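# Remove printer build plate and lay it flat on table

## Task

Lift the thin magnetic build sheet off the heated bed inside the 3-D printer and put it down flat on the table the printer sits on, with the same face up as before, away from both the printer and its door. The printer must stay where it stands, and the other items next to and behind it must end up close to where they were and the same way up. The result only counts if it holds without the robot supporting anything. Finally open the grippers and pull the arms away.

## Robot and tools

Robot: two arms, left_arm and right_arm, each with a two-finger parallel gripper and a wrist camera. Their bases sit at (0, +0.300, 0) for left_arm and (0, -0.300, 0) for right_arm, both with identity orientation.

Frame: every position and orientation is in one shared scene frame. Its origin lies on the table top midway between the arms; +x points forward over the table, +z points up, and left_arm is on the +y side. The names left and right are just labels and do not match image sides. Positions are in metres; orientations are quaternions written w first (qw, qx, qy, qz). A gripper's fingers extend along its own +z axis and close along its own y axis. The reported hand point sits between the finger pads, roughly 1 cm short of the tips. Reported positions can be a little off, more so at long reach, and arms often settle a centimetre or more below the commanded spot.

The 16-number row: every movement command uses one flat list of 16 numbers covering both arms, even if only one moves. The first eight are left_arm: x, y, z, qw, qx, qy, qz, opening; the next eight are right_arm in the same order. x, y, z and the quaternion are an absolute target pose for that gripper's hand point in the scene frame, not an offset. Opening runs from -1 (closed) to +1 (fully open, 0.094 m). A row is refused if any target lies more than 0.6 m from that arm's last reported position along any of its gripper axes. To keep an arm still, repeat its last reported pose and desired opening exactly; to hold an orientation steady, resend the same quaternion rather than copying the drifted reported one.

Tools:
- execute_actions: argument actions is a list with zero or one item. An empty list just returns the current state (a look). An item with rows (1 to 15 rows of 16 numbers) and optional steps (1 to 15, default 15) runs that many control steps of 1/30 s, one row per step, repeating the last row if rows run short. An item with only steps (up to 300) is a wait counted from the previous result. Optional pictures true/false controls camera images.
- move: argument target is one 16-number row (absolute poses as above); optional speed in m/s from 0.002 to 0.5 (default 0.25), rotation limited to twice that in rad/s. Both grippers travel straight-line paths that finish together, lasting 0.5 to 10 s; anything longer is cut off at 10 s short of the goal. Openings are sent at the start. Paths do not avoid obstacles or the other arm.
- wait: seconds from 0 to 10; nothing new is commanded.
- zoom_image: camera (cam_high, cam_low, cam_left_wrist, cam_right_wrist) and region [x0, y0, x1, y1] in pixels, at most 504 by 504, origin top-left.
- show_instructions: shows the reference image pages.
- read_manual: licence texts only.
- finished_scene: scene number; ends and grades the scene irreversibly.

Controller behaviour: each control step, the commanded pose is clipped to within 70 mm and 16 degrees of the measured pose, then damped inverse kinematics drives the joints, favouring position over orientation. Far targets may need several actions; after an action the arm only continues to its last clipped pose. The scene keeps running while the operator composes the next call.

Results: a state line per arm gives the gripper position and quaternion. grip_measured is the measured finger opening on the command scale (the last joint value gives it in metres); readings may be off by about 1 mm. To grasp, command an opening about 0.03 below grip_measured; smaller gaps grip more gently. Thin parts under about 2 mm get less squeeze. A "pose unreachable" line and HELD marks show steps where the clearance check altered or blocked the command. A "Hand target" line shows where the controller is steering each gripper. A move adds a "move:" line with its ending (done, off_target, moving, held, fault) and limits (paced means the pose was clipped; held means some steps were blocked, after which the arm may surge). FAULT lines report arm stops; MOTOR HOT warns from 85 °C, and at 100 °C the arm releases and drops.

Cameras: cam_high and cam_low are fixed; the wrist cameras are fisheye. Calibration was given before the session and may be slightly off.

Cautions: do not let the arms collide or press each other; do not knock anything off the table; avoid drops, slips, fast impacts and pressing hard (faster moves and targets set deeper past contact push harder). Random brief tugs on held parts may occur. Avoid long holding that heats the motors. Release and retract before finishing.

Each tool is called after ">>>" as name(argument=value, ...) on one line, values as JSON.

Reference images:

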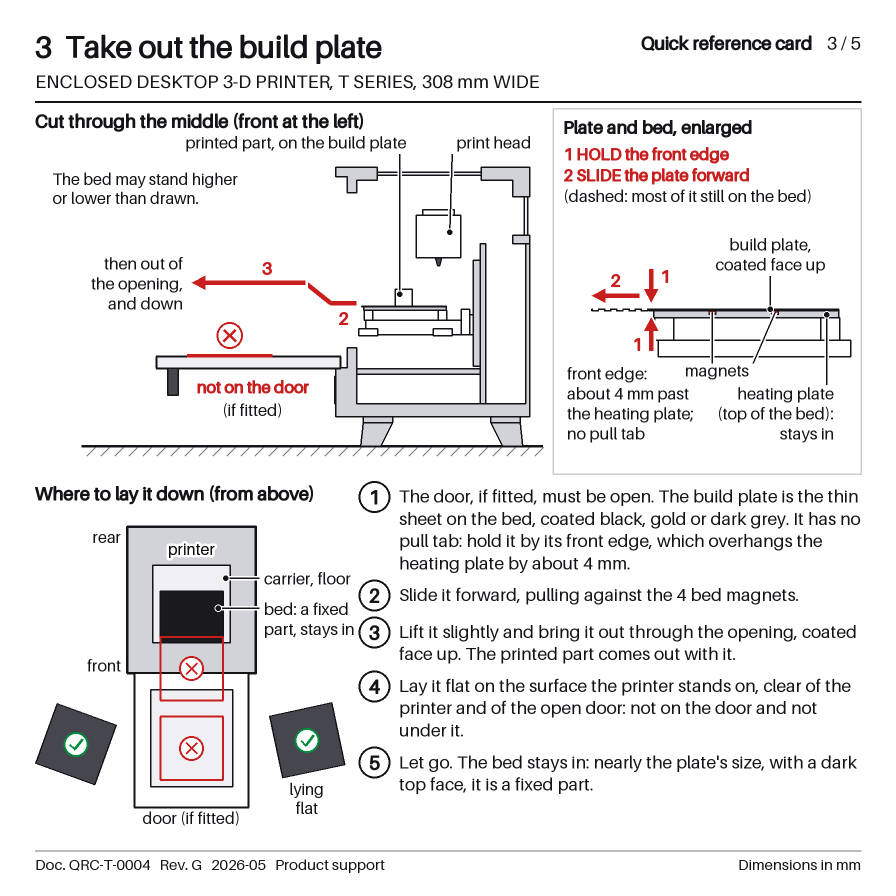

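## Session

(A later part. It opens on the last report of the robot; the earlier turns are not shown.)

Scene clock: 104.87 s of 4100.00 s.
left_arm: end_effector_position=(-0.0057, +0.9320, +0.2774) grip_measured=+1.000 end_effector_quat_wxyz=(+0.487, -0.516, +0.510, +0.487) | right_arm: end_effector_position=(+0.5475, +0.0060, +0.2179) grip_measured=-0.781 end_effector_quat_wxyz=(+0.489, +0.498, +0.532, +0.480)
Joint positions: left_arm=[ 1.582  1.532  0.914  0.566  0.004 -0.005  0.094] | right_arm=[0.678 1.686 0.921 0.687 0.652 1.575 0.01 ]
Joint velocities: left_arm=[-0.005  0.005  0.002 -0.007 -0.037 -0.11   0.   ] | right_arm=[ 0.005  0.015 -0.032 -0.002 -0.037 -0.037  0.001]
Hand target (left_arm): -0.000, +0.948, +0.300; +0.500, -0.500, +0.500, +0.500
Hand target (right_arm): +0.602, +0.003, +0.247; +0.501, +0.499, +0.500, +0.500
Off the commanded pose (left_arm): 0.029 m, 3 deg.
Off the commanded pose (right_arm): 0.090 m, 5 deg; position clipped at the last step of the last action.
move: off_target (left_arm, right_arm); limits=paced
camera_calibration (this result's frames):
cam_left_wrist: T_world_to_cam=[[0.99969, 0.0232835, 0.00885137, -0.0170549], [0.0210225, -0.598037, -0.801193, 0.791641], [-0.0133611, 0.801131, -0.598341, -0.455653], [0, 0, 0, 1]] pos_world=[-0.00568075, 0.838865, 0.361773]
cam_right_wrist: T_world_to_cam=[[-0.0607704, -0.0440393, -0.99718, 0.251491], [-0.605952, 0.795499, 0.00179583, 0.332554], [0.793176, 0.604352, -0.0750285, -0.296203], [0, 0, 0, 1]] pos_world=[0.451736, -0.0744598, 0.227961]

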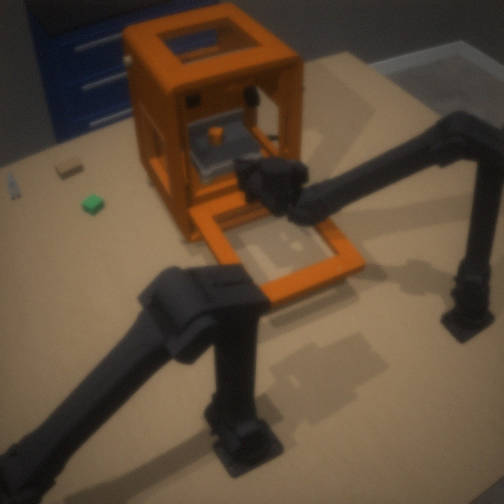

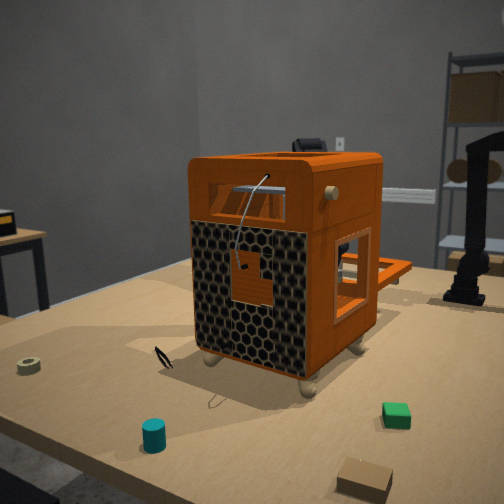

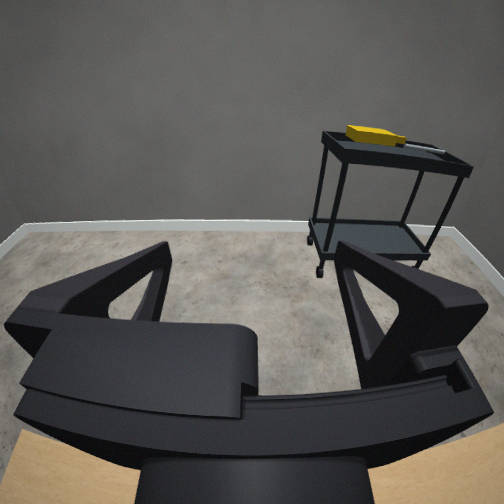

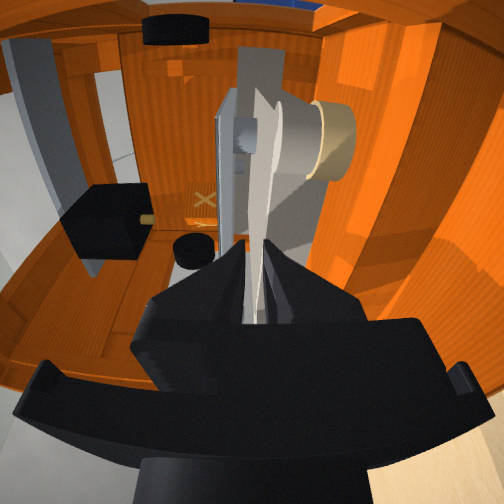

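>>> move(target=[0.0,0.95,0.3,0.5,-0.5,0.5,0.5,1,0.52,0.008,0.235,0.5,0.5,0.5,0.5,-0.84], speed=0.04)

>>> move(target=[0.0,0.95,0.3,0.5,-0.5,0.5,0.5,1,0.54,0.008,0.256,0.5,0.5,0.5,0.5,-0.84], speed=0.03)

>>> zoom_image(camera="cam_right_wrist", region=[200, 190, 310, 330])

Scene clock: 110.37 s of 4100.00 s.
left_arm: end_effector_position=(-0.0057, +0.9320, +0.2774) grip_measured=+1.000 end_effector_quat_wxyz=(+0.487, -0.516, +0.510, +0.487) | right_arm: end_effector_position=(+0.5241, +0.0034, +0.2205) grip_measured=-0.838 end_effector_quat_wxyz=(+0.500, +0.503, +0.511, +0.486)
Joint positions: left_arm=[ 1.582  1.532  0.914  0.566  0.004 -0.005  0.094] | right_arm=[0.714 1.663 0.867 0.758 0.72  1.575 0.008]
Joint velocities: left_arm=[-0.005  0.005 -0.012 -0.002  0.081 -0.037  0.   ] | right_arm=[ 0.005  0.005  0.007 -0.007  0.037 -0.051  0.   ]
Hand target (left_arm): -0.000, +0.948, +0.300; +0.500, -0.500, +0.500, +0.500
Hand target (right_arm): +0.520, +0.008, +0.235; +0.500, +0.499, +0.500, +0.500
Off the commanded pose (left_arm): 0.029 m, 3 deg.
Off the commanded pose (right_arm): 0.016 m, 2 deg.
After step 90, 1.20 s passed at rest.
move: off_target (left_arm, right_arm)
camera_calibration (this result's frames):
cam_left_wrist: T_world_to_cam=[[0.99969, 0.0232835, 0.00885137, -0.0170549], [0.0210225, -0.598037, -0.801193, 0.791641], [-0.0133611, 0.801131, -0.598341, -0.455653], [0, 0, 0, 1]] pos_world=[-0.00568075, 0.838865, 0.361773]
cam_right_wrist: T_world_to_cam=[[-0.0285936, -0.0203921, -0.999383, 0.236099], [-0.58059, 0.814196, -0.0000020021, 0.307525], [0.813694, 0.580232, -0.0351202, -0.295325], [0, 0, 0, 1]] pos_world=[0.425601, -0.0742142, 0.225582]

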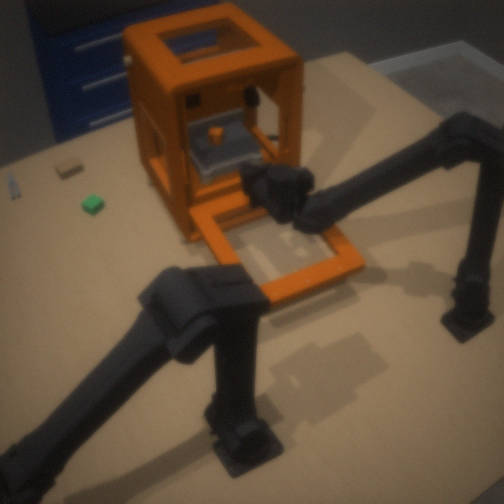

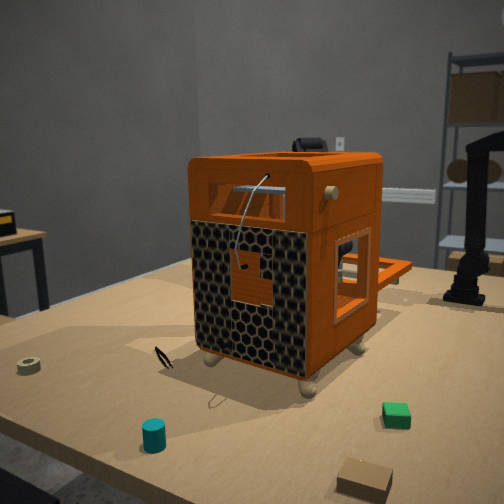

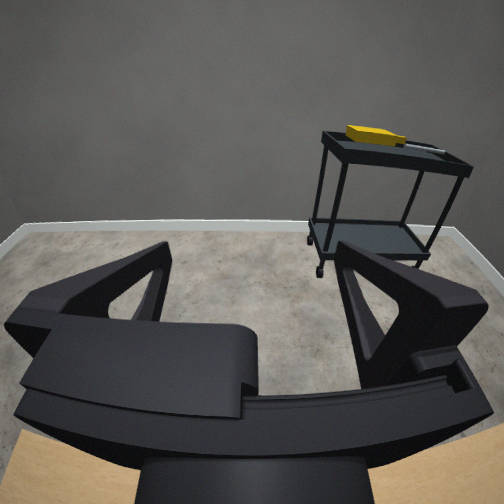

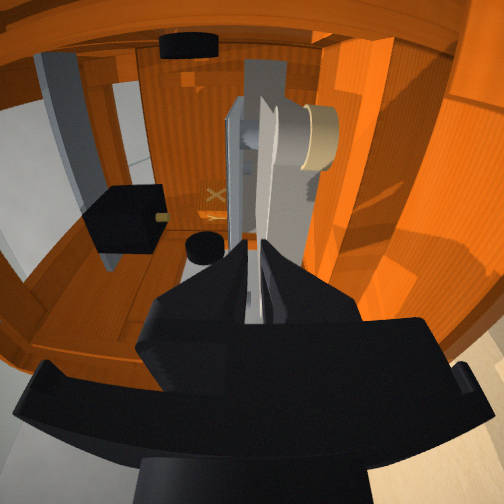

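Scene clock: 112.00 s of 4100.00 s.
left_arm: end_effector_position=(-0.0057, +0.9320, +0.2774) grip_measured=+1.000 end_effector_quat_wxyz=(+0.487, -0.516, +0.510, +0.487) | right_arm: end_effector_position=(+0.5271, +0.0063, +0.2259) grip_measured=-0.838 end_effector_quat_wxyz=(+0.495, +0.500, +0.520, +0.485)
Joint positions: left_arm=[ 1.582  1.532  0.914  0.566  0.004 -0.005  0.094] | right_arm=[0.71  1.651 0.881 0.717 0.701 1.575 0.008]
Joint velocities: left_arm=[ 0.015 -0.015  0.012  0.002 -0.066 -0.037  0.   ] | right_arm=[-0.024 -0.005 -0.002 -0.002 -0.037 -0.037  0.001]
Hand target (left_arm): -0.000, +0.948, +0.300; +0.500, -0.500, +0.500, +0.500
Hand target (right_arm): +0.539, +0.007, +0.256; +0.500, +0.500, +0.500, +0.500
Off the commanded pose (left_arm): 0.029 m, 3 deg.
Off the commanded pose (right_arm): 0.033 m, 3 deg.
move: off_target (left_arm, right_arm)
camera_calibration (this result's frames):
cam_left_wrist: T_world_to_cam=[[0.99969, 0.0232835, 0.00885137, -0.0170549], [0.0210225, -0.598037, -0.801193, 0.791641], [-0.0133611, 0.801131, -0.598341, -0.455653], [0, 0, 0, 1]] pos_world=[-0.00568075, 0.838865, 0.361773]
cam_right_wrist: T_world_to_cam=[[-0.0400266, -0.0299742, -0.998749, 0.247542], [-0.59324, 0.805026, -0.000385148, 0.313699], [0.80403, 0.592482, -0.0500043, -0.29084], [0, 0, 0, 1]] pos_world=[0.429851, -0.0727986, 0.232809]

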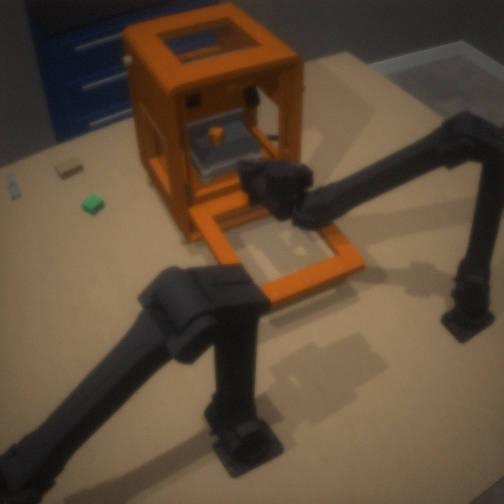

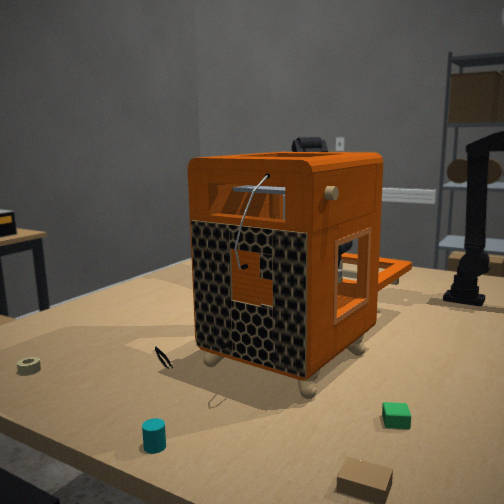

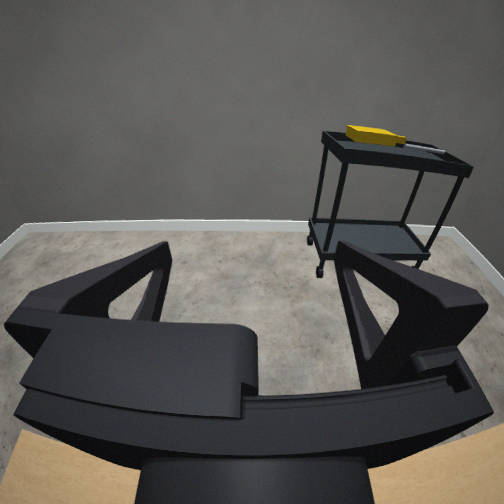

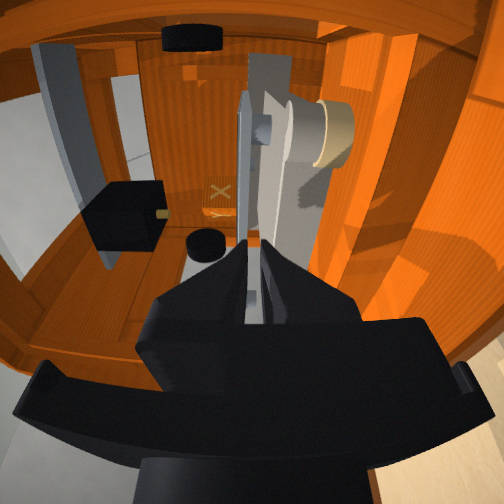

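Region (200, 190, 310, 330) of cam_right_wrist's 504x504 image, scaled by 3.600, with more detail than that image has; it fills the left 396 columns of this view, and the rest is white.

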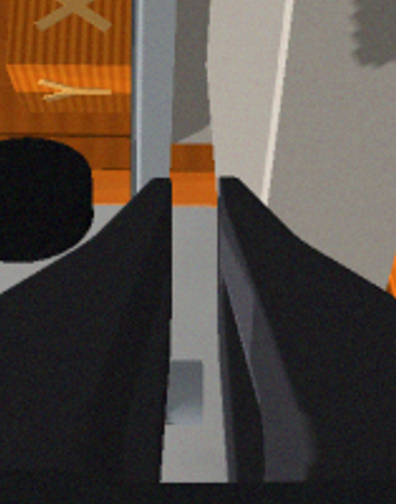

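>>> execute_actions(actions=[{"rows":[[0.0,0.95,0.3,0.5,-0.5,0.5,0.5,1,0.53,0.008,0.27,0.51,0.5,0.49,0.5,-0.84]],"steps":15}], pictures=false)

>>> execute_actions(actions=[{"steps":15}])

>>> zoom_image(camera="cam_right_wrist", region=[200, 190, 310, 330])

Scene clock: 114.37 s of 4100.00 s.
left_arm: end_effector_position=(-0.0057, +0.9320, +0.2774) grip_measured=+1.000 end_effector_quat_wxyz=(+0.487, -0.516, +0.510, +0.487) | right_arm: end_effector_position=(+0.5243, -0.0016, +0.2455) grip_measured=-0.838 end_effector_quat_wxyz=(+0.506, +0.505, +0.502, +0.487)
Joint positions: left_arm=[ 1.582  1.532  0.914  0.566  0.004 -0.005  0.094] | right_arm=[0.71  1.617 0.881 0.717 0.733 1.567 0.008]
Joint velocities: left_arm=[-0.005 -0.005 -0.007 -0.002  0.037  0.007  0.   ] | right_arm=[-0.015 -0.005 -0.017  0.017  0.007 -0.037  0.   ]
Hand target (left_arm): -0.000, +0.948, +0.300; +0.500, -0.500, +0.500, +0.500
Hand target (right_arm): +0.529, +0.007, +0.270; +0.510, +0.500, +0.490, +0.500
Off the commanded pose (left_arm): 0.029 m, 3 deg.
Off the commanded pose (right_arm): 0.027 m, 2 deg.
Steps of this call (steps 1 to 56: nothing new was sent; steps 57 to 71: all 15 steps of this action). Readings (end_effector_position):
57: left_arm (-0.0057, +0.9320, +0.2774) | right_arm (+0.5270, +0.0039, +0.2269)
58: left_arm (-0.0057, +0.9320, +0.2774) | right_arm (+0.5268, +0.0018, +0.2282)
60: left_arm (-0.0057, +0.9320, +0.2774) | right_arm (+0.5261, +0.0002, +0.2335)
64: left_arm (-0.0057, +0.9320, +0.2774) | right_arm (+0.5246, -0.0013, +0.2438)
71: the state above

Scene clock: 114.87 s of 4100.00 s.
left_arm: end_effector_position=(-0.0057, +0.9320, +0.2774) grip_measured=+1.000 end_effector_quat_wxyz=(+0.487, -0.516, +0.510, +0.487) | right_arm: end_effector_position=(+0.5243, -0.0016, +0.2455) grip_measured=-0.838 end_effector_quat_wxyz=(+0.506, +0.505, +0.502, +0.487)
Joint positions: left_arm=[ 1.582  1.532  0.914  0.566  0.004 -0.005  0.094] | right_arm=[0.71  1.617 0.881 0.717 0.733 1.567 0.008]
Joint velocities: left_arm=[-0.005 -0.005  0.002 -0.002  0.066 -0.007  0.   ] | right_arm=[ 0.005 -0.005 -0.002 -0.007  0.022  0.022  0.001]
Hand target (left_arm): -0.000, +0.948, +0.300; +0.500, -0.500, +0.500, +0.500
Hand target (right_arm): +0.529, +0.007, +0.270; +0.510, +0.500, +0.490, +0.500
Off the commanded pose (left_arm): 0.029 m, 3 deg.
Off the commanded pose (right_arm): 0.027 m, 2 deg.
Steps of this call (steps 1 to 15: nothing new was sent). Readings (end_effector_position):
1: left_arm (-0.0057, +0.9320, +0.2774) | right_arm (+0.5243, -0.0016, +0.2455)
2: left_arm (-0.0057, +0.9320, +0.2774) | right_arm (+0.5243, -0.0016, +0.2455)
4: left_arm (-0.0057, +0.9320, +0.2774) | right_arm (+0.5243, -0.0016, +0.2455)
8: left_arm (-0.0057, +0.9320, +0.2774) | right_arm (+0.5243, -0.0016, +0.2455)
15: the state above
camera_calibration (this result's frames):
cam_left_wrist: T_world_to_cam=[[0.99969, 0.0232835, 0.00885137, -0.0170549], [0.0210225, -0.598037, -0.801193, 0.791641], [-0.0133611, 0.801131, -0.598341, -0.455653], [0, 0, 0, 1]] pos_world=[-0.00568075, 0.838865, 0.361773]
cam_right_wrist: T_world_to_cam=[[-0.0143307, -0.0154807, -0.999777, 0.253588], [-0.567259, 0.823526, -0.0046206, 0.305832], [0.823415, 0.567067, -0.0205833, -0.300439], [0, 0, 0, 1]] pos_world=[0.424506, -0.0775659, 0.24876]

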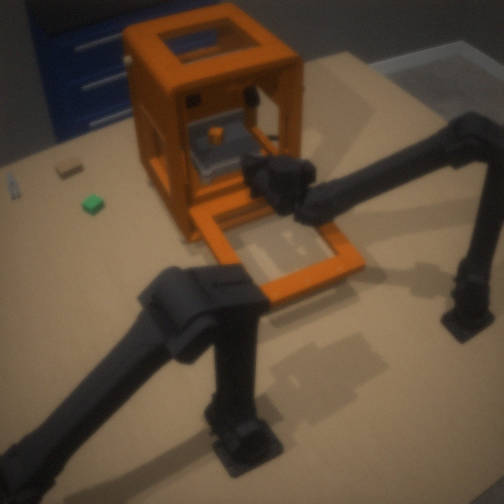

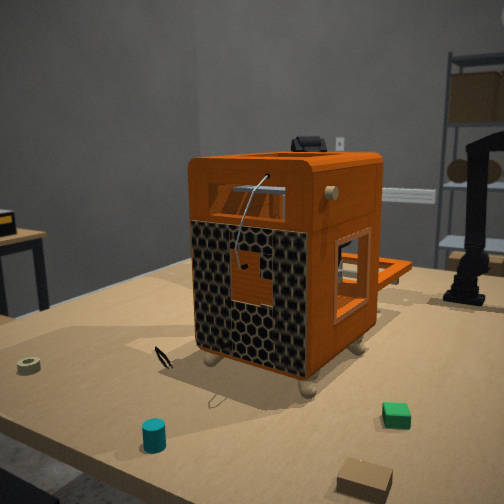

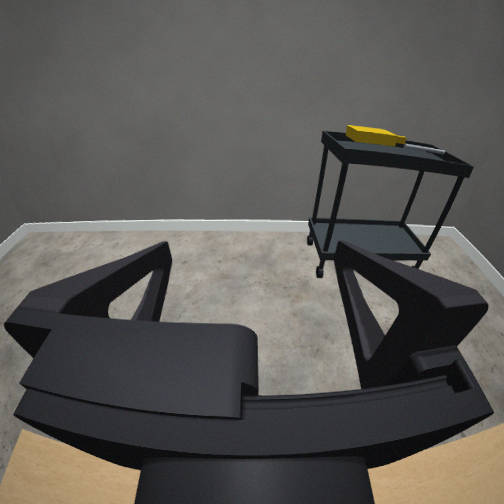

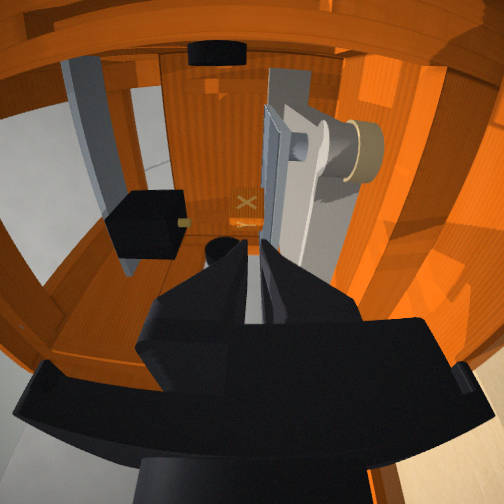

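Region (200, 190, 310, 330) of cam_right_wrist's 504x504 image, scaled by 3.600, with more detail than that image has; it fills the left 396 columns of this view, and the rest is white.

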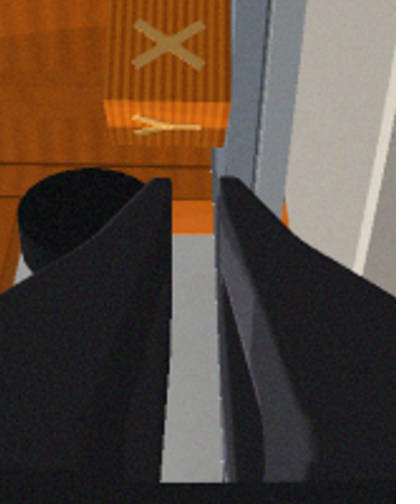

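>>> execute_actions(actions=[{"rows":[[0.0,0.95,0.3,0.5,-0.5,0.5,0.5,1,0.54,0.008,0.265,0.51,0.5,0.49,0.5,-0.7],[0.0,0.95,0.3,0.5,-0.5,0.5,0.5,1,0.545,0.008,0.265,0.51,0.5,0.49,0.5,-0.7],[0.0,0.95,0.3,0.5,-0.5,0.5,0.5,1,0.55,0.008,0.265,0.51,0.5,0.49,0.5,-0.7]],"steps":15}], pictures=false)

>>> execute_actions(actions=[{"rows":[[0.0,0.95,0.3,0.5,-0.5,0.5,0.5,1,0.555,0.008,0.265,0.51,0.5,0.49,0.5,-0.7],[0.0,0.95,0.3,0.5,-0.5,0.5,0.5,1,0.56,0.008,0.265,0.51,0.5,0.49,0.5,-0.7],[0.0,0.95,0.3,0.5,-0.5,0.5,0.5,1,0.565,0.008,0.265,0.51,0.5,0.49,0.5,-0.7]],"steps":15}])

>>> zoom_image(camera="cam_right_wrist", region=[200, 190, 310, 330])

Scene clock: 120.23 s of 4100.00 s.
left_arm: end_effector_position=(-0.0057, +0.9320, +0.2774) grip_measured=+1.000 end_effector_quat_wxyz=(+0.487, -0.516, +0.510, +0.487) | right_arm: end_effector_position=(+0.5365, +0.0050, +0.2454) grip_measured=-0.702 end_effector_quat_wxyz=(+0.503, +0.502, +0.503, +0.492)
Joint positions: left_arm=[ 1.582  1.532  0.914  0.566  0.004 -0.005  0.094] | right_arm=[0.701 1.646 0.915 0.717 0.712 1.567 0.014]
Joint velocities: left_arm=[ 0.005  0.005 -0.017 -0.012 -0.022  0.022  0.   ] | right_arm=[ 0.015 -0.005 -0.007 -0.002  0.051  0.066 -0.001]
Hand target (left_arm): -0.000, +0.948, +0.300; +0.500, -0.500, +0.500, +0.500
Hand target (right_arm): +0.549, +0.008, +0.265; +0.510, +0.500, +0.490, +0.500
Off the commanded pose (left_arm): 0.029 m, 3 deg.
Off the commanded pose (right_arm): 0.024 m, 2 deg.
Steps of this call (steps 1 to 90: nothing new was sent; then 1.87 s passed at rest; steps 91 to 105: all 15 steps of this action). Readings (end_effector_position):
91: left_arm (-0.0057, +0.9320, +0.2774) | right_arm (+0.5245, -0.0010, +0.2455)
92: left_arm (-0.0057, +0.9320, +0.2774) | right_arm (+0.5251, +0.0003, +0.2457)
94: left_arm (-0.0057, +0.9320, +0.2774) | right_arm (+0.5287, +0.0039, +0.2462)
98: left_arm (-0.0057, +0.9320, +0.2774) | right_arm (+0.5355, +0.0060, +0.2464)
105: the state above

Scene clock: 120.73 s of 4100.00 s.
left_arm: end_effector_position=(-0.0057, +0.9320, +0.2774) grip_measured=+1.000 end_effector_quat_wxyz=(+0.487, -0.516, +0.510, +0.487) | right_arm: end_effector_position=(+0.5521, +0.0042, +0.2489) grip_measured=-0.702 end_effector_quat_wxyz=(+0.504, +0.503, +0.498, +0.495)
Joint positions: left_arm=[ 1.582  1.532  0.914  0.566  0.004 -0.005  0.094] | right_arm=[0.679 1.669 0.951 0.717 0.693 1.567 0.014]
Joint velocities: left_arm=[-0.005 -0.015 -0.002 -0.007 -0.022  0.007  0.   ] | right_arm=[-0.005  0.005  0.007 -0.012  0.022  0.022  0.   ]
Hand target (left_arm): -0.000, +0.948, +0.300; +0.500, -0.500, +0.500, +0.500
Hand target (right_arm): +0.564, +0.008, +0.265; +0.510, +0.500, +0.490, +0.500
Off the commanded pose (left_arm): 0.029 m, 3 deg.
Off the commanded pose (right_arm): 0.021 m, 1 deg.
Steps of this call (steps 1 to 15: all 15 steps of this action). Readings (end_effector_position):
1: left_arm (-0.0057, +0.9320, +0.2774) | right_arm (+0.5367, +0.0053, +0.2456)
2: left_arm (-0.0057, +0.9320, +0.2774) | right_arm (+0.5375, +0.0062, +0.2458)
4: left_arm (-0.0057, +0.9320, +0.2774) | right_arm (+0.5419, +0.0075, +0.2472)
8: left_arm (-0.0057, +0.9320, +0.2774) | right_arm (+0.5509, +0.0052, +0.2484)
15: the state above
camera_calibration (this result's frames):
cam_left_wrist: T_world_to_cam=[[0.99969, 0.0232835, 0.00885137, -0.0170549], [0.0210225, -0.598037, -0.801193, 0.791641], [-0.0133611, 0.801131, -0.598341, -0.455653], [0, 0, 0, 1]] pos_world=[-0.00568075, 0.838865, 0.361773]
cam_right_wrist: T_world_to_cam=[[-0.00130963, -0.00426182, -0.99999, 0.250242], [-0.574727, 0.81834, -0.00273496, 0.320528], [0.818344, 0.574718, -0.0035211, -0.327991], [0, 0, 0, 1]] pos_world=[0.452953, -0.0727318, 0.249961]

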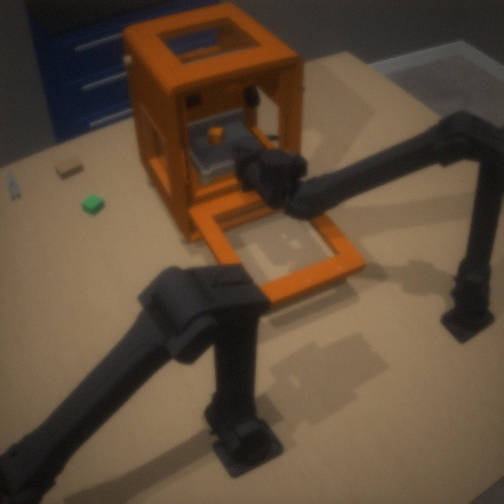

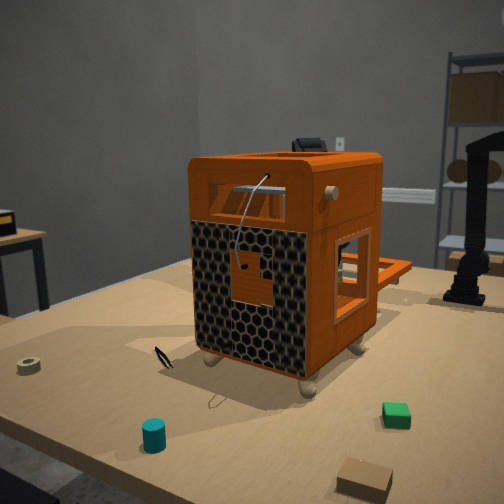

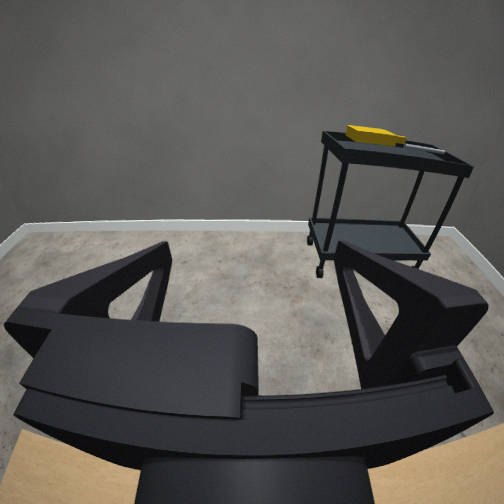

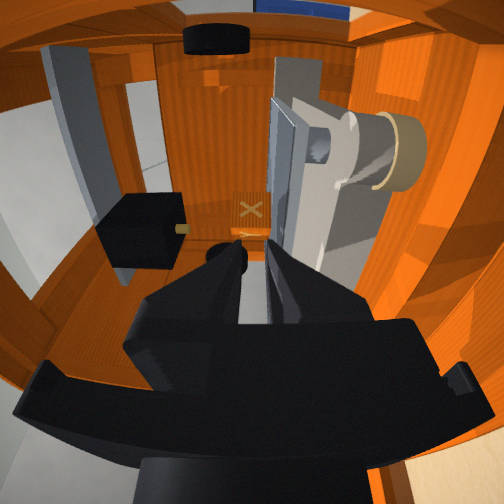

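Region (200, 190, 310, 330) of cam_right_wrist's 504x504 image, scaled by 3.600, with more detail than that image has; it fills the left 396 columns of this view, and the rest is white.

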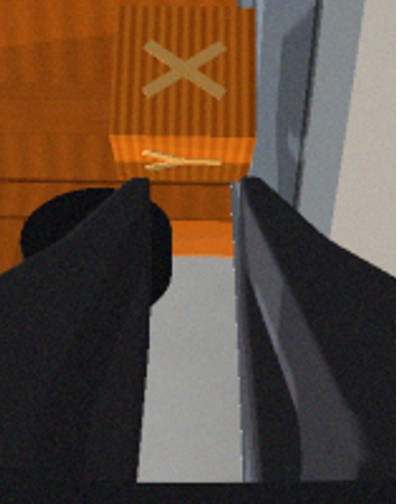

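>>> execute_actions(actions=[{"rows":[[0.0,0.95,0.3,0.5,-0.5,0.5,0.5,1,0.535,0.008,0.262,0.51,0.5,0.49,0.5,-0.7],[0.0,0.95,0.3,0.5,-0.5,0.5,0.5,1,0.525,0.008,0.26,0.51,0.5,0.49,0.5,-0.7]],"steps":15}], pictures=false)

>>> execute_actions(actions=[{"rows":[[0.0,0.95,0.3,0.5,-0.5,0.5,0.5,1,0.535,0.008,0.25,0.51,0.5,0.49,0.5,-0.7]],"steps":15}], pictures=false)

Scene clock: 124.60 s of 4100.00 s.
left_arm: end_effector_position=(-0.0057, +0.9320, +0.2774) grip_measured=+1.000 end_effector_quat_wxyz=(+0.487, -0.516, +0.510, +0.487) | right_arm: end_effector_position=(+0.5261, +0.0060, +0.2459) grip_measured=-0.702 end_effector_quat_wxyz=(+0.506, +0.504, +0.500, +0.490)
Joint positions: left_arm=[ 1.582  1.532  0.914  0.566  0.004 -0.005  0.094] | right_arm=[0.719 1.632 0.898 0.724 0.74  1.567 0.014]
Joint velocities: left_arm=[-0.005 -0.005  0.017 -0.022 -0.007 -0.051  0.   ] | right_arm=[ 0.005 -0.005  0.007  0.012 -0.066  0.051  0.   ]
Hand target (left_arm): -0.000, +0.948, +0.300; +0.500, -0.500, +0.500, +0.500
Hand target (right_arm): +0.525, +0.008, +0.260; +0.510, +0.500, +0.490, +0.500
Off the commanded pose (left_arm): 0.029 m, 3 deg.
Off the commanded pose (right_arm): 0.014 m, 2 deg.
Steps of this call (steps 1 to 90: nothing new was sent; then 0.37 s passed at rest; steps 91 to 105: all 15 steps of this action). Readings (end_effector_position):
91: left_arm (-0.0057, +0.9320, +0.2774) | right_arm (+0.5512, +0.0024, +0.2484)
92: left_arm (-0.0057, +0.9320, +0.2774) | right_arm (+0.5485, -0.0002, +0.2477)
94: left_arm (-0.0057, +0.9320, +0.2774) | right_arm (+0.5391, -0.0021, +0.2464)
98: left_arm (-0.0057, +0.9320, +0.2774) | right_arm (+0.5274, +0.0038, +0.2459)
105: the state above

Scene clock: 125.10 s of 4100.00 s.
left_arm: end_effector_position=(-0.0057, +0.9320, +0.2774) grip_measured=+1.000 end_effector_quat_wxyz=(+0.487, -0.516, +0.510, +0.487) | right_arm: end_effector_position=(+0.5278, +0.0087, +0.2389) grip_measured=-0.702 end_effector_quat_wxyz=(+0.504, +0.503, +0.501, +0.492)
Joint positions: left_arm=[ 1.582  1.532  0.914  0.566  0.004 -0.005  0.094] | right_arm=[0.719 1.652 0.898 0.745 0.732 1.567 0.014]
Joint velocities: left_arm=[-0.005 -0.005  0.002 -0.007  0.007 -0.007  0.   ] | right_arm=[-0.015 -0.015 -0.007 -0.002 -0.022  0.007  0.001]
Hand target (left_arm): -0.000, +0.948, +0.300; +0.500, -0.500, +0.500, +0.500
Hand target (right_arm): +0.535, +0.008, +0.250; +0.510, +0.500, +0.490, +0.500
Off the commanded pose (left_arm): 0.029 m, 3 deg.
Off the commanded pose (right_arm): 0.013 m, 2 deg.
Steps of this call (steps 1 to 15: all 15 steps of this action). Readings (end_effector_position):
1: left_arm (-0.0057, +0.9320, +0.2774) | right_arm (+0.5262, +0.0066, +0.2459)
2: left_arm (-0.0057, +0.9320, +0.2774) | right_arm (+0.5265, +0.0073, +0.2461)
4: left_arm (-0.0057, +0.9320, +0.2774) | right_arm (+0.5269, +0.0079, +0.2445)
8: left_arm (-0.0057, +0.9320, +0.2774) | right_arm (+0.5277, +0.0086, +0.2396)
15: the state above

z .239: good. Advance.

>>> execute_actions(actions=[{"rows":[[0.0,0.95,0.3,0.5,-0.5,0.5,0.5,1,0.542,0.008,0.25,0.51,0.5,0.49,0.5,-0.7],[0.0,0.95,0.3,0.5,-0.5,0.5,0.5,1,0.546,0.008,0.25,0.51,0.5,0.49,0.5,-0.7],[0.0,0.95,0.3,0.5,-0.5,0.5,0.5,1,0.55,0.008,0.25,0.51,0.5,0.49,0.5,-0.7],[0.0,0.95,0.3,0.5,-0.5,0.5,0.5,1,0.554,0.008,0.25,0.51,0.5,0.49,0.5,-0.7],[0.0,0.95,0.3,0.5,-0.5,0.5,0.5,1,0.558,0.008,0.25,0.51,0.5,0.49,0.5,-0.7],[0.0,0.95,0.3,0.5,-0.5,0.5,0.5,1,0.562,0.008,0.25,0.51,0.5,0.49,0.5,-0.7]],"steps":15}])

>>> zoom_image(camera="cam_right_wrist", region=[200, 190, 310, 330])

Scene clock: 130.33 s of 4100.00 s.
left_arm: end_effector_position=(-0.0057, +0.9320, +0.2774) grip_measured=+1.000 end_effector_quat_wxyz=(+0.487, -0.516, +0.510, +0.487) | right_arm: end_effector_position=(+0.5494, +0.0031, +0.2310) grip_measured=-0.701 end_effector_quat_wxyz=(+0.504, +0.503, +0.503, +0.489)
Joint positions: left_arm=[ 1.582  1.532  0.914  0.566  0.004 -0.005  0.094] | right_arm=[0.682 1.693 0.931 0.745 0.697 1.567 0.014]
Joint velocities: left_arm=[-0.005 -0.005 -0.012  0.002 -0.037 -0.051  0.   ] | right_arm=[ 0.015  0.005 -0.032  0.007  0.007 -0.037 -0.   ]
Hand target (left_arm): -0.000, +0.948, +0.300; +0.500, -0.500, +0.500, +0.500
Hand target (right_arm): +0.561, +0.008, +0.250; +0.510, +0.500, +0.490, +0.500
Off the commanded pose (left_arm): 0.029 m, 3 deg.
Off the commanded pose (right_arm): 0.023 m, 2 deg.
Steps of this call (steps 1 to 90: nothing new was sent; then 1.73 s passed at rest; steps 91 to 105: all 15 steps of this action). Readings (end_effector_position):
91: left_arm (-0.0057, +0.9320, +0.2774) | right_arm (+0.5280, +0.0093, +0.2387)
92: left_arm (-0.0057, +0.9320, +0.2774) | right_arm (+0.5284, +0.0097, +0.2380)
94: left_arm (-0.0057, +0.9320, +0.2774) | right_arm (+0.5309, +0.0094, +0.2358)
98: left_arm (-0.0057, +0.9320, +0.2774) | right_arm (+0.5432, +0.0061, +0.2301)
105: the state above
camera_calibration (this result's frames):
cam_left_wrist: T_world_to_cam=[[0.99969, 0.0232835, 0.00885137, -0.0170549], [0.0210225, -0.598037, -0.801193, 0.791641], [-0.0133611, 0.801131, -0.598341, -0.455653], [0, 0, 0, 1]] pos_world=[-0.00568075, 0.838865, 0.361773]
cam_right_wrist: T_world_to_cam=[[-0.0131675, -0.0142597, -0.999812, 0.238899], [-0.573208, 0.819399, -0.00413745, 0.319292], [0.819304, 0.573046, -0.0189632, -0.322201], [0, 0, 0, 1]] pos_world=[0.450147, -0.073585, 0.234065]

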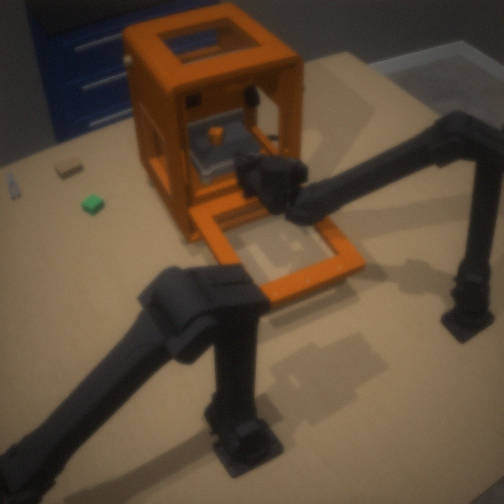

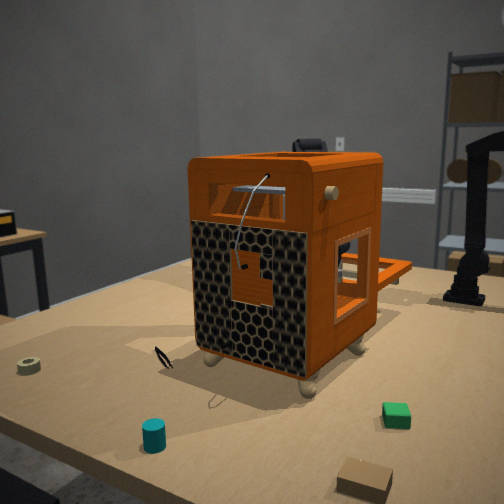

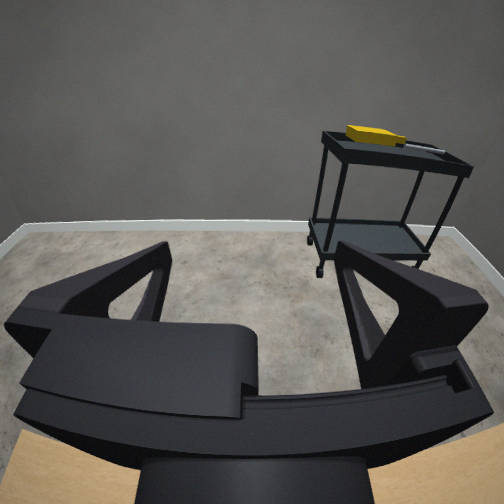

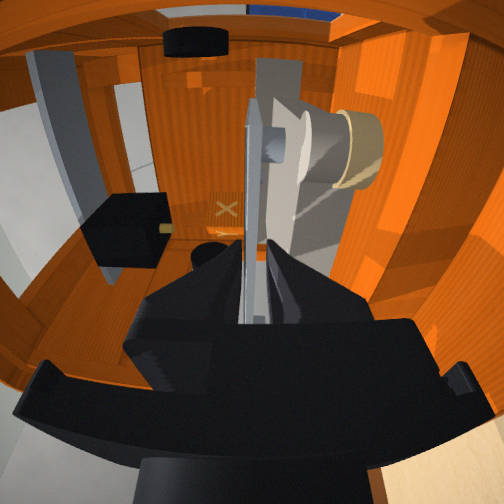

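Region (200, 190, 310, 330) of cam_right_wrist's 504x504 image, scaled by 3.600, with more detail than that image has; it fills the left 396 columns of this view, and the rest is white.

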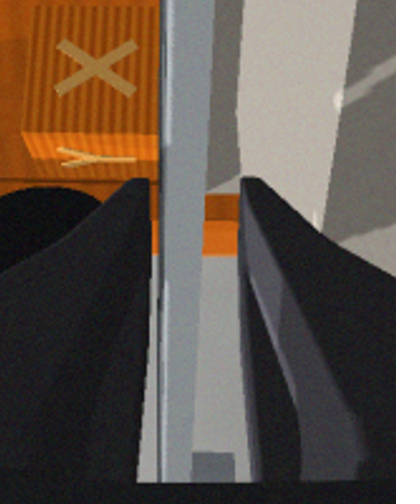

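>>> execute_actions(actions=[{"rows":[[0.0,0.95,0.3,0.5,-0.5,0.5,0.5,1,0.535,0.008,0.25,0.51,0.5,0.49,0.5,-0.7],[0.0,0.95,0.3,0.5,-0.5,0.5,0.5,1,0.525,0.008,0.25,0.51,0.5,0.49,0.5,-0.7],[0.0,0.95,0.3,0.5,-0.5,0.5,0.5,1,0.525,0.008,0.25,0.51,0.5,0.49,0.5,-0.7],[0.0,0.95,0.3,0.5,-0.5,0.5,0.5,1,0.525,0.008,0.25,0.51,0.5,0.49,0.5,-0.7],[0.0,0.95,0.3,0.5,-0.5,0.5,0.5,1,0.525,0.008,0.25,0.51,0.5,0.49,0.5,-0.7],[0.0,0.95,0.3,0.5,-0.5,0.5,0.5,1,0.525,0.008,0.25,0.51,0.5,0.49,0.5,-0.7],[0.0,0.95,0.3,0.5,-0.5,0.5,0.5,1,0.525,0.008,0.25,0.51,0.5,0.49,0.5,-0.7],[0.0,0.95,0.3,0.5,-0.5,0.5,0.5,1,0.535,0.008,0.259,0.51,0.5,0.49,0.5,-0.8]],"steps":15}], pictures=false)

>>> execute_actions(actions=[{"rows":[[0.0,0.95,0.3,0.5,-0.5,0.5,0.5,1,0.54,0.008,0.259,0.51,0.5,0.49,0.5,-0.8],[0.0,0.95,0.3,0.5,-0.5,0.5,0.5,1,0.544,0.008,0.259,0.51,0.5,0.49,0.5,-0.8],[0.0,0.95,0.3,0.5,-0.5,0.5,0.5,1,0.548,0.008,0.259,0.51,0.5,0.49,0.5,-0.8],[0.0,0.95,0.3,0.5,-0.5,0.5,0.5,1,0.552,0.008,0.259,0.51,0.5,0.49,0.5,-0.8]],"steps":15}])

>>> zoom_image(camera="cam_right_wrist", region=[200, 190, 310, 330])

Scene clock: 140.30 s of 4100.00 s.
left_arm: end_effector_position=(-0.0057, +0.9320, +0.2774) grip_measured=+1.000 end_effector_quat_wxyz=(+0.487, -0.516, +0.510, +0.487) | right_arm: end_effector_position=(+0.5272, +0.0044, +0.2357) grip_measured=-0.798 end_effector_quat_wxyz=(+0.505, +0.504, +0.501, +0.490)
Joint positions: left_arm=[ 1.582  1.532  0.914  0.566  0.004 -0.005  0.094] | right_arm=[0.714 1.651 0.887 0.751 0.732 1.567 0.009]
Joint velocities: left_arm=[-0.024 -0.015 -0.007 -0.002  0.022  0.022  0.   ] | right_arm=[-0.015  0.005  0.002 -0.002  0.007 -0.066  0.   ]
Hand target (left_arm): -0.000, +0.948, +0.300; +0.500, -0.500, +0.500, +0.500
Hand target (right_arm): +0.534, +0.007, +0.259; +0.510, +0.499, +0.490, +0.500
Off the commanded pose (left_arm): 0.029 m, 3 deg.
Off the commanded pose (right_arm): 0.025 m, 2 deg.
Steps of this call (steps 1 to 90: nothing new was sent; then 6.47 s passed at rest; steps 91 to 105: all 15 steps of this action). Readings (end_effector_position):
91: left_arm (-0.0057, +0.9320, +0.2774) | right_arm (+0.5487, +0.0016, +0.2309)
92: left_arm (-0.0057, +0.9320, +0.2774) | right_arm (+0.5465, -0.0009, +0.2305)
94: left_arm (-0.0057, +0.9320, +0.2774) | right_arm (+0.5382, -0.0026, +0.2297)
98: left_arm (-0.0057, +0.9320, +0.2774) | right_arm (+0.5279, +0.0034, +0.2331)
105: the state above

Scene clock: 140.80 s of 4100.00 s.
left_arm: end_effector_position=(-0.0057, +0.9320, +0.2774) grip_measured=+1.000 end_effector_quat_wxyz=(+0.487, -0.516, +0.510, +0.487) | right_arm: end_effector_position=(+0.5388, +0.0037, +0.2439) grip_measured=-0.798 end_effector_quat_wxyz=(+0.504, +0.502, +0.498, +0.495)
Joint positions: left_arm=[ 1.582  1.532  0.914  0.566  0.004 -0.005  0.094] | right_arm=[0.696 1.656 0.915 0.741 0.71  1.567 0.009]
Joint velocities: left_arm=[ 0.005 -0.005 -0.027 -0.002  0.081  0.022  0.   ] | right_arm=[-0.024 -0.005 -0.022 -0.022 -0.022 -0.081  0.   ]
Hand target (left_arm): -0.000, +0.948, +0.300; +0.500, -0.500, +0.500, +0.500
Hand target (right_arm): +0.551, +0.008, +0.259; +0.510, +0.500, +0.490, +0.500
Off the commanded pose (left_arm): 0.029 m, 3 deg.
Off the commanded pose (right_arm): 0.021 m, 1 deg.
Steps of this call (steps 1 to 15: all 15 steps of this action). Readings (end_effector_position):
1: left_arm (-0.0057, +0.9320, +0.2774) | right_arm (+0.5272, +0.0049, +0.2356)
2: left_arm (-0.0057, +0.9320, +0.2774) | right_arm (+0.5276, +0.0052, +0.2356)
4: left_arm (-0.0057, +0.9320, +0.2774) | right_arm (+0.5292, +0.0065, +0.2362)
8: left_arm (-0.0057, +0.9320, +0.2774) | right_arm (+0.5362, +0.0052, +0.2418)
15: the state above
camera_calibration (this result's frames):
cam_left_wrist: T_world_to_cam=[[0.99969, 0.0232835, 0.00885137, -0.0170549], [0.0210225, -0.598037, -0.801193, 0.791641], [-0.0133611, 0.801131, -0.598341, -0.455653], [0, 0, 0, 1]] pos_world=[-0.00568075, 0.838865, 0.361773]
cam_right_wrist: T_world_to_cam=[[-0.000426949, -0.00430905, -0.999991, 0.244796], [-0.574725, 0.81834, -0.00328092, 0.313363], [0.818346, 0.574718, -0.00282591, -0.316968], [0, 0, 0, 1]] pos_world=[0.439592, -0.0732154, 0.244926]

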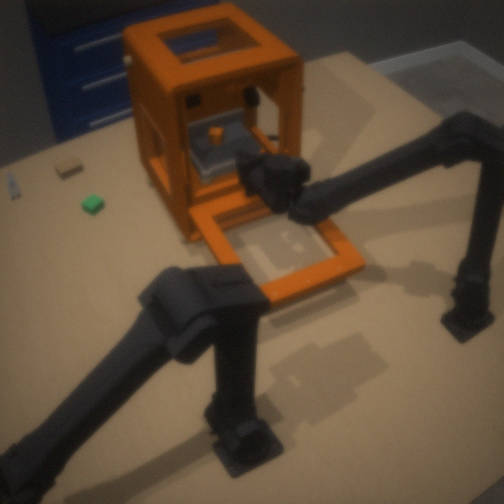

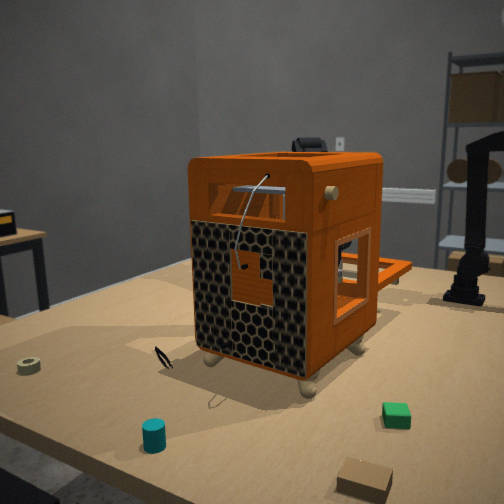

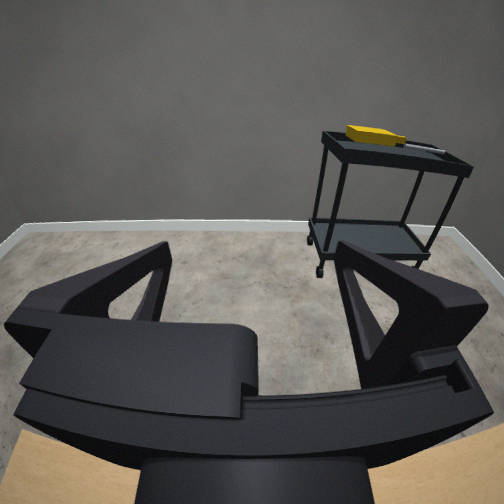

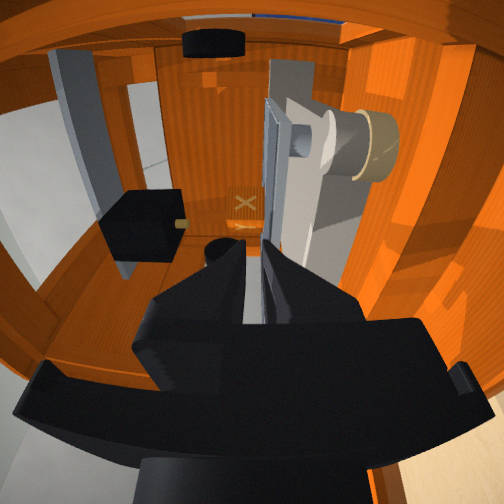

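Region (200, 190, 310, 330) of cam_right_wrist's 504x504 image, scaled by 3.600, with more detail than that image has; it fills the left 396 columns of this view, and the rest is white.

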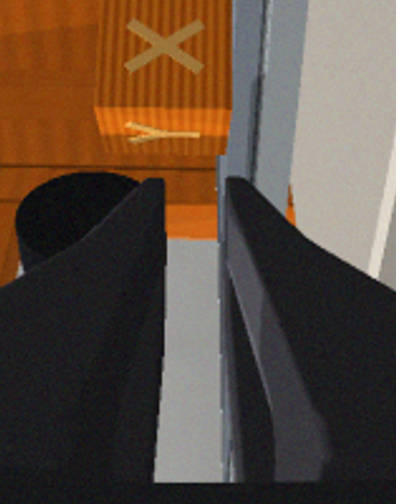

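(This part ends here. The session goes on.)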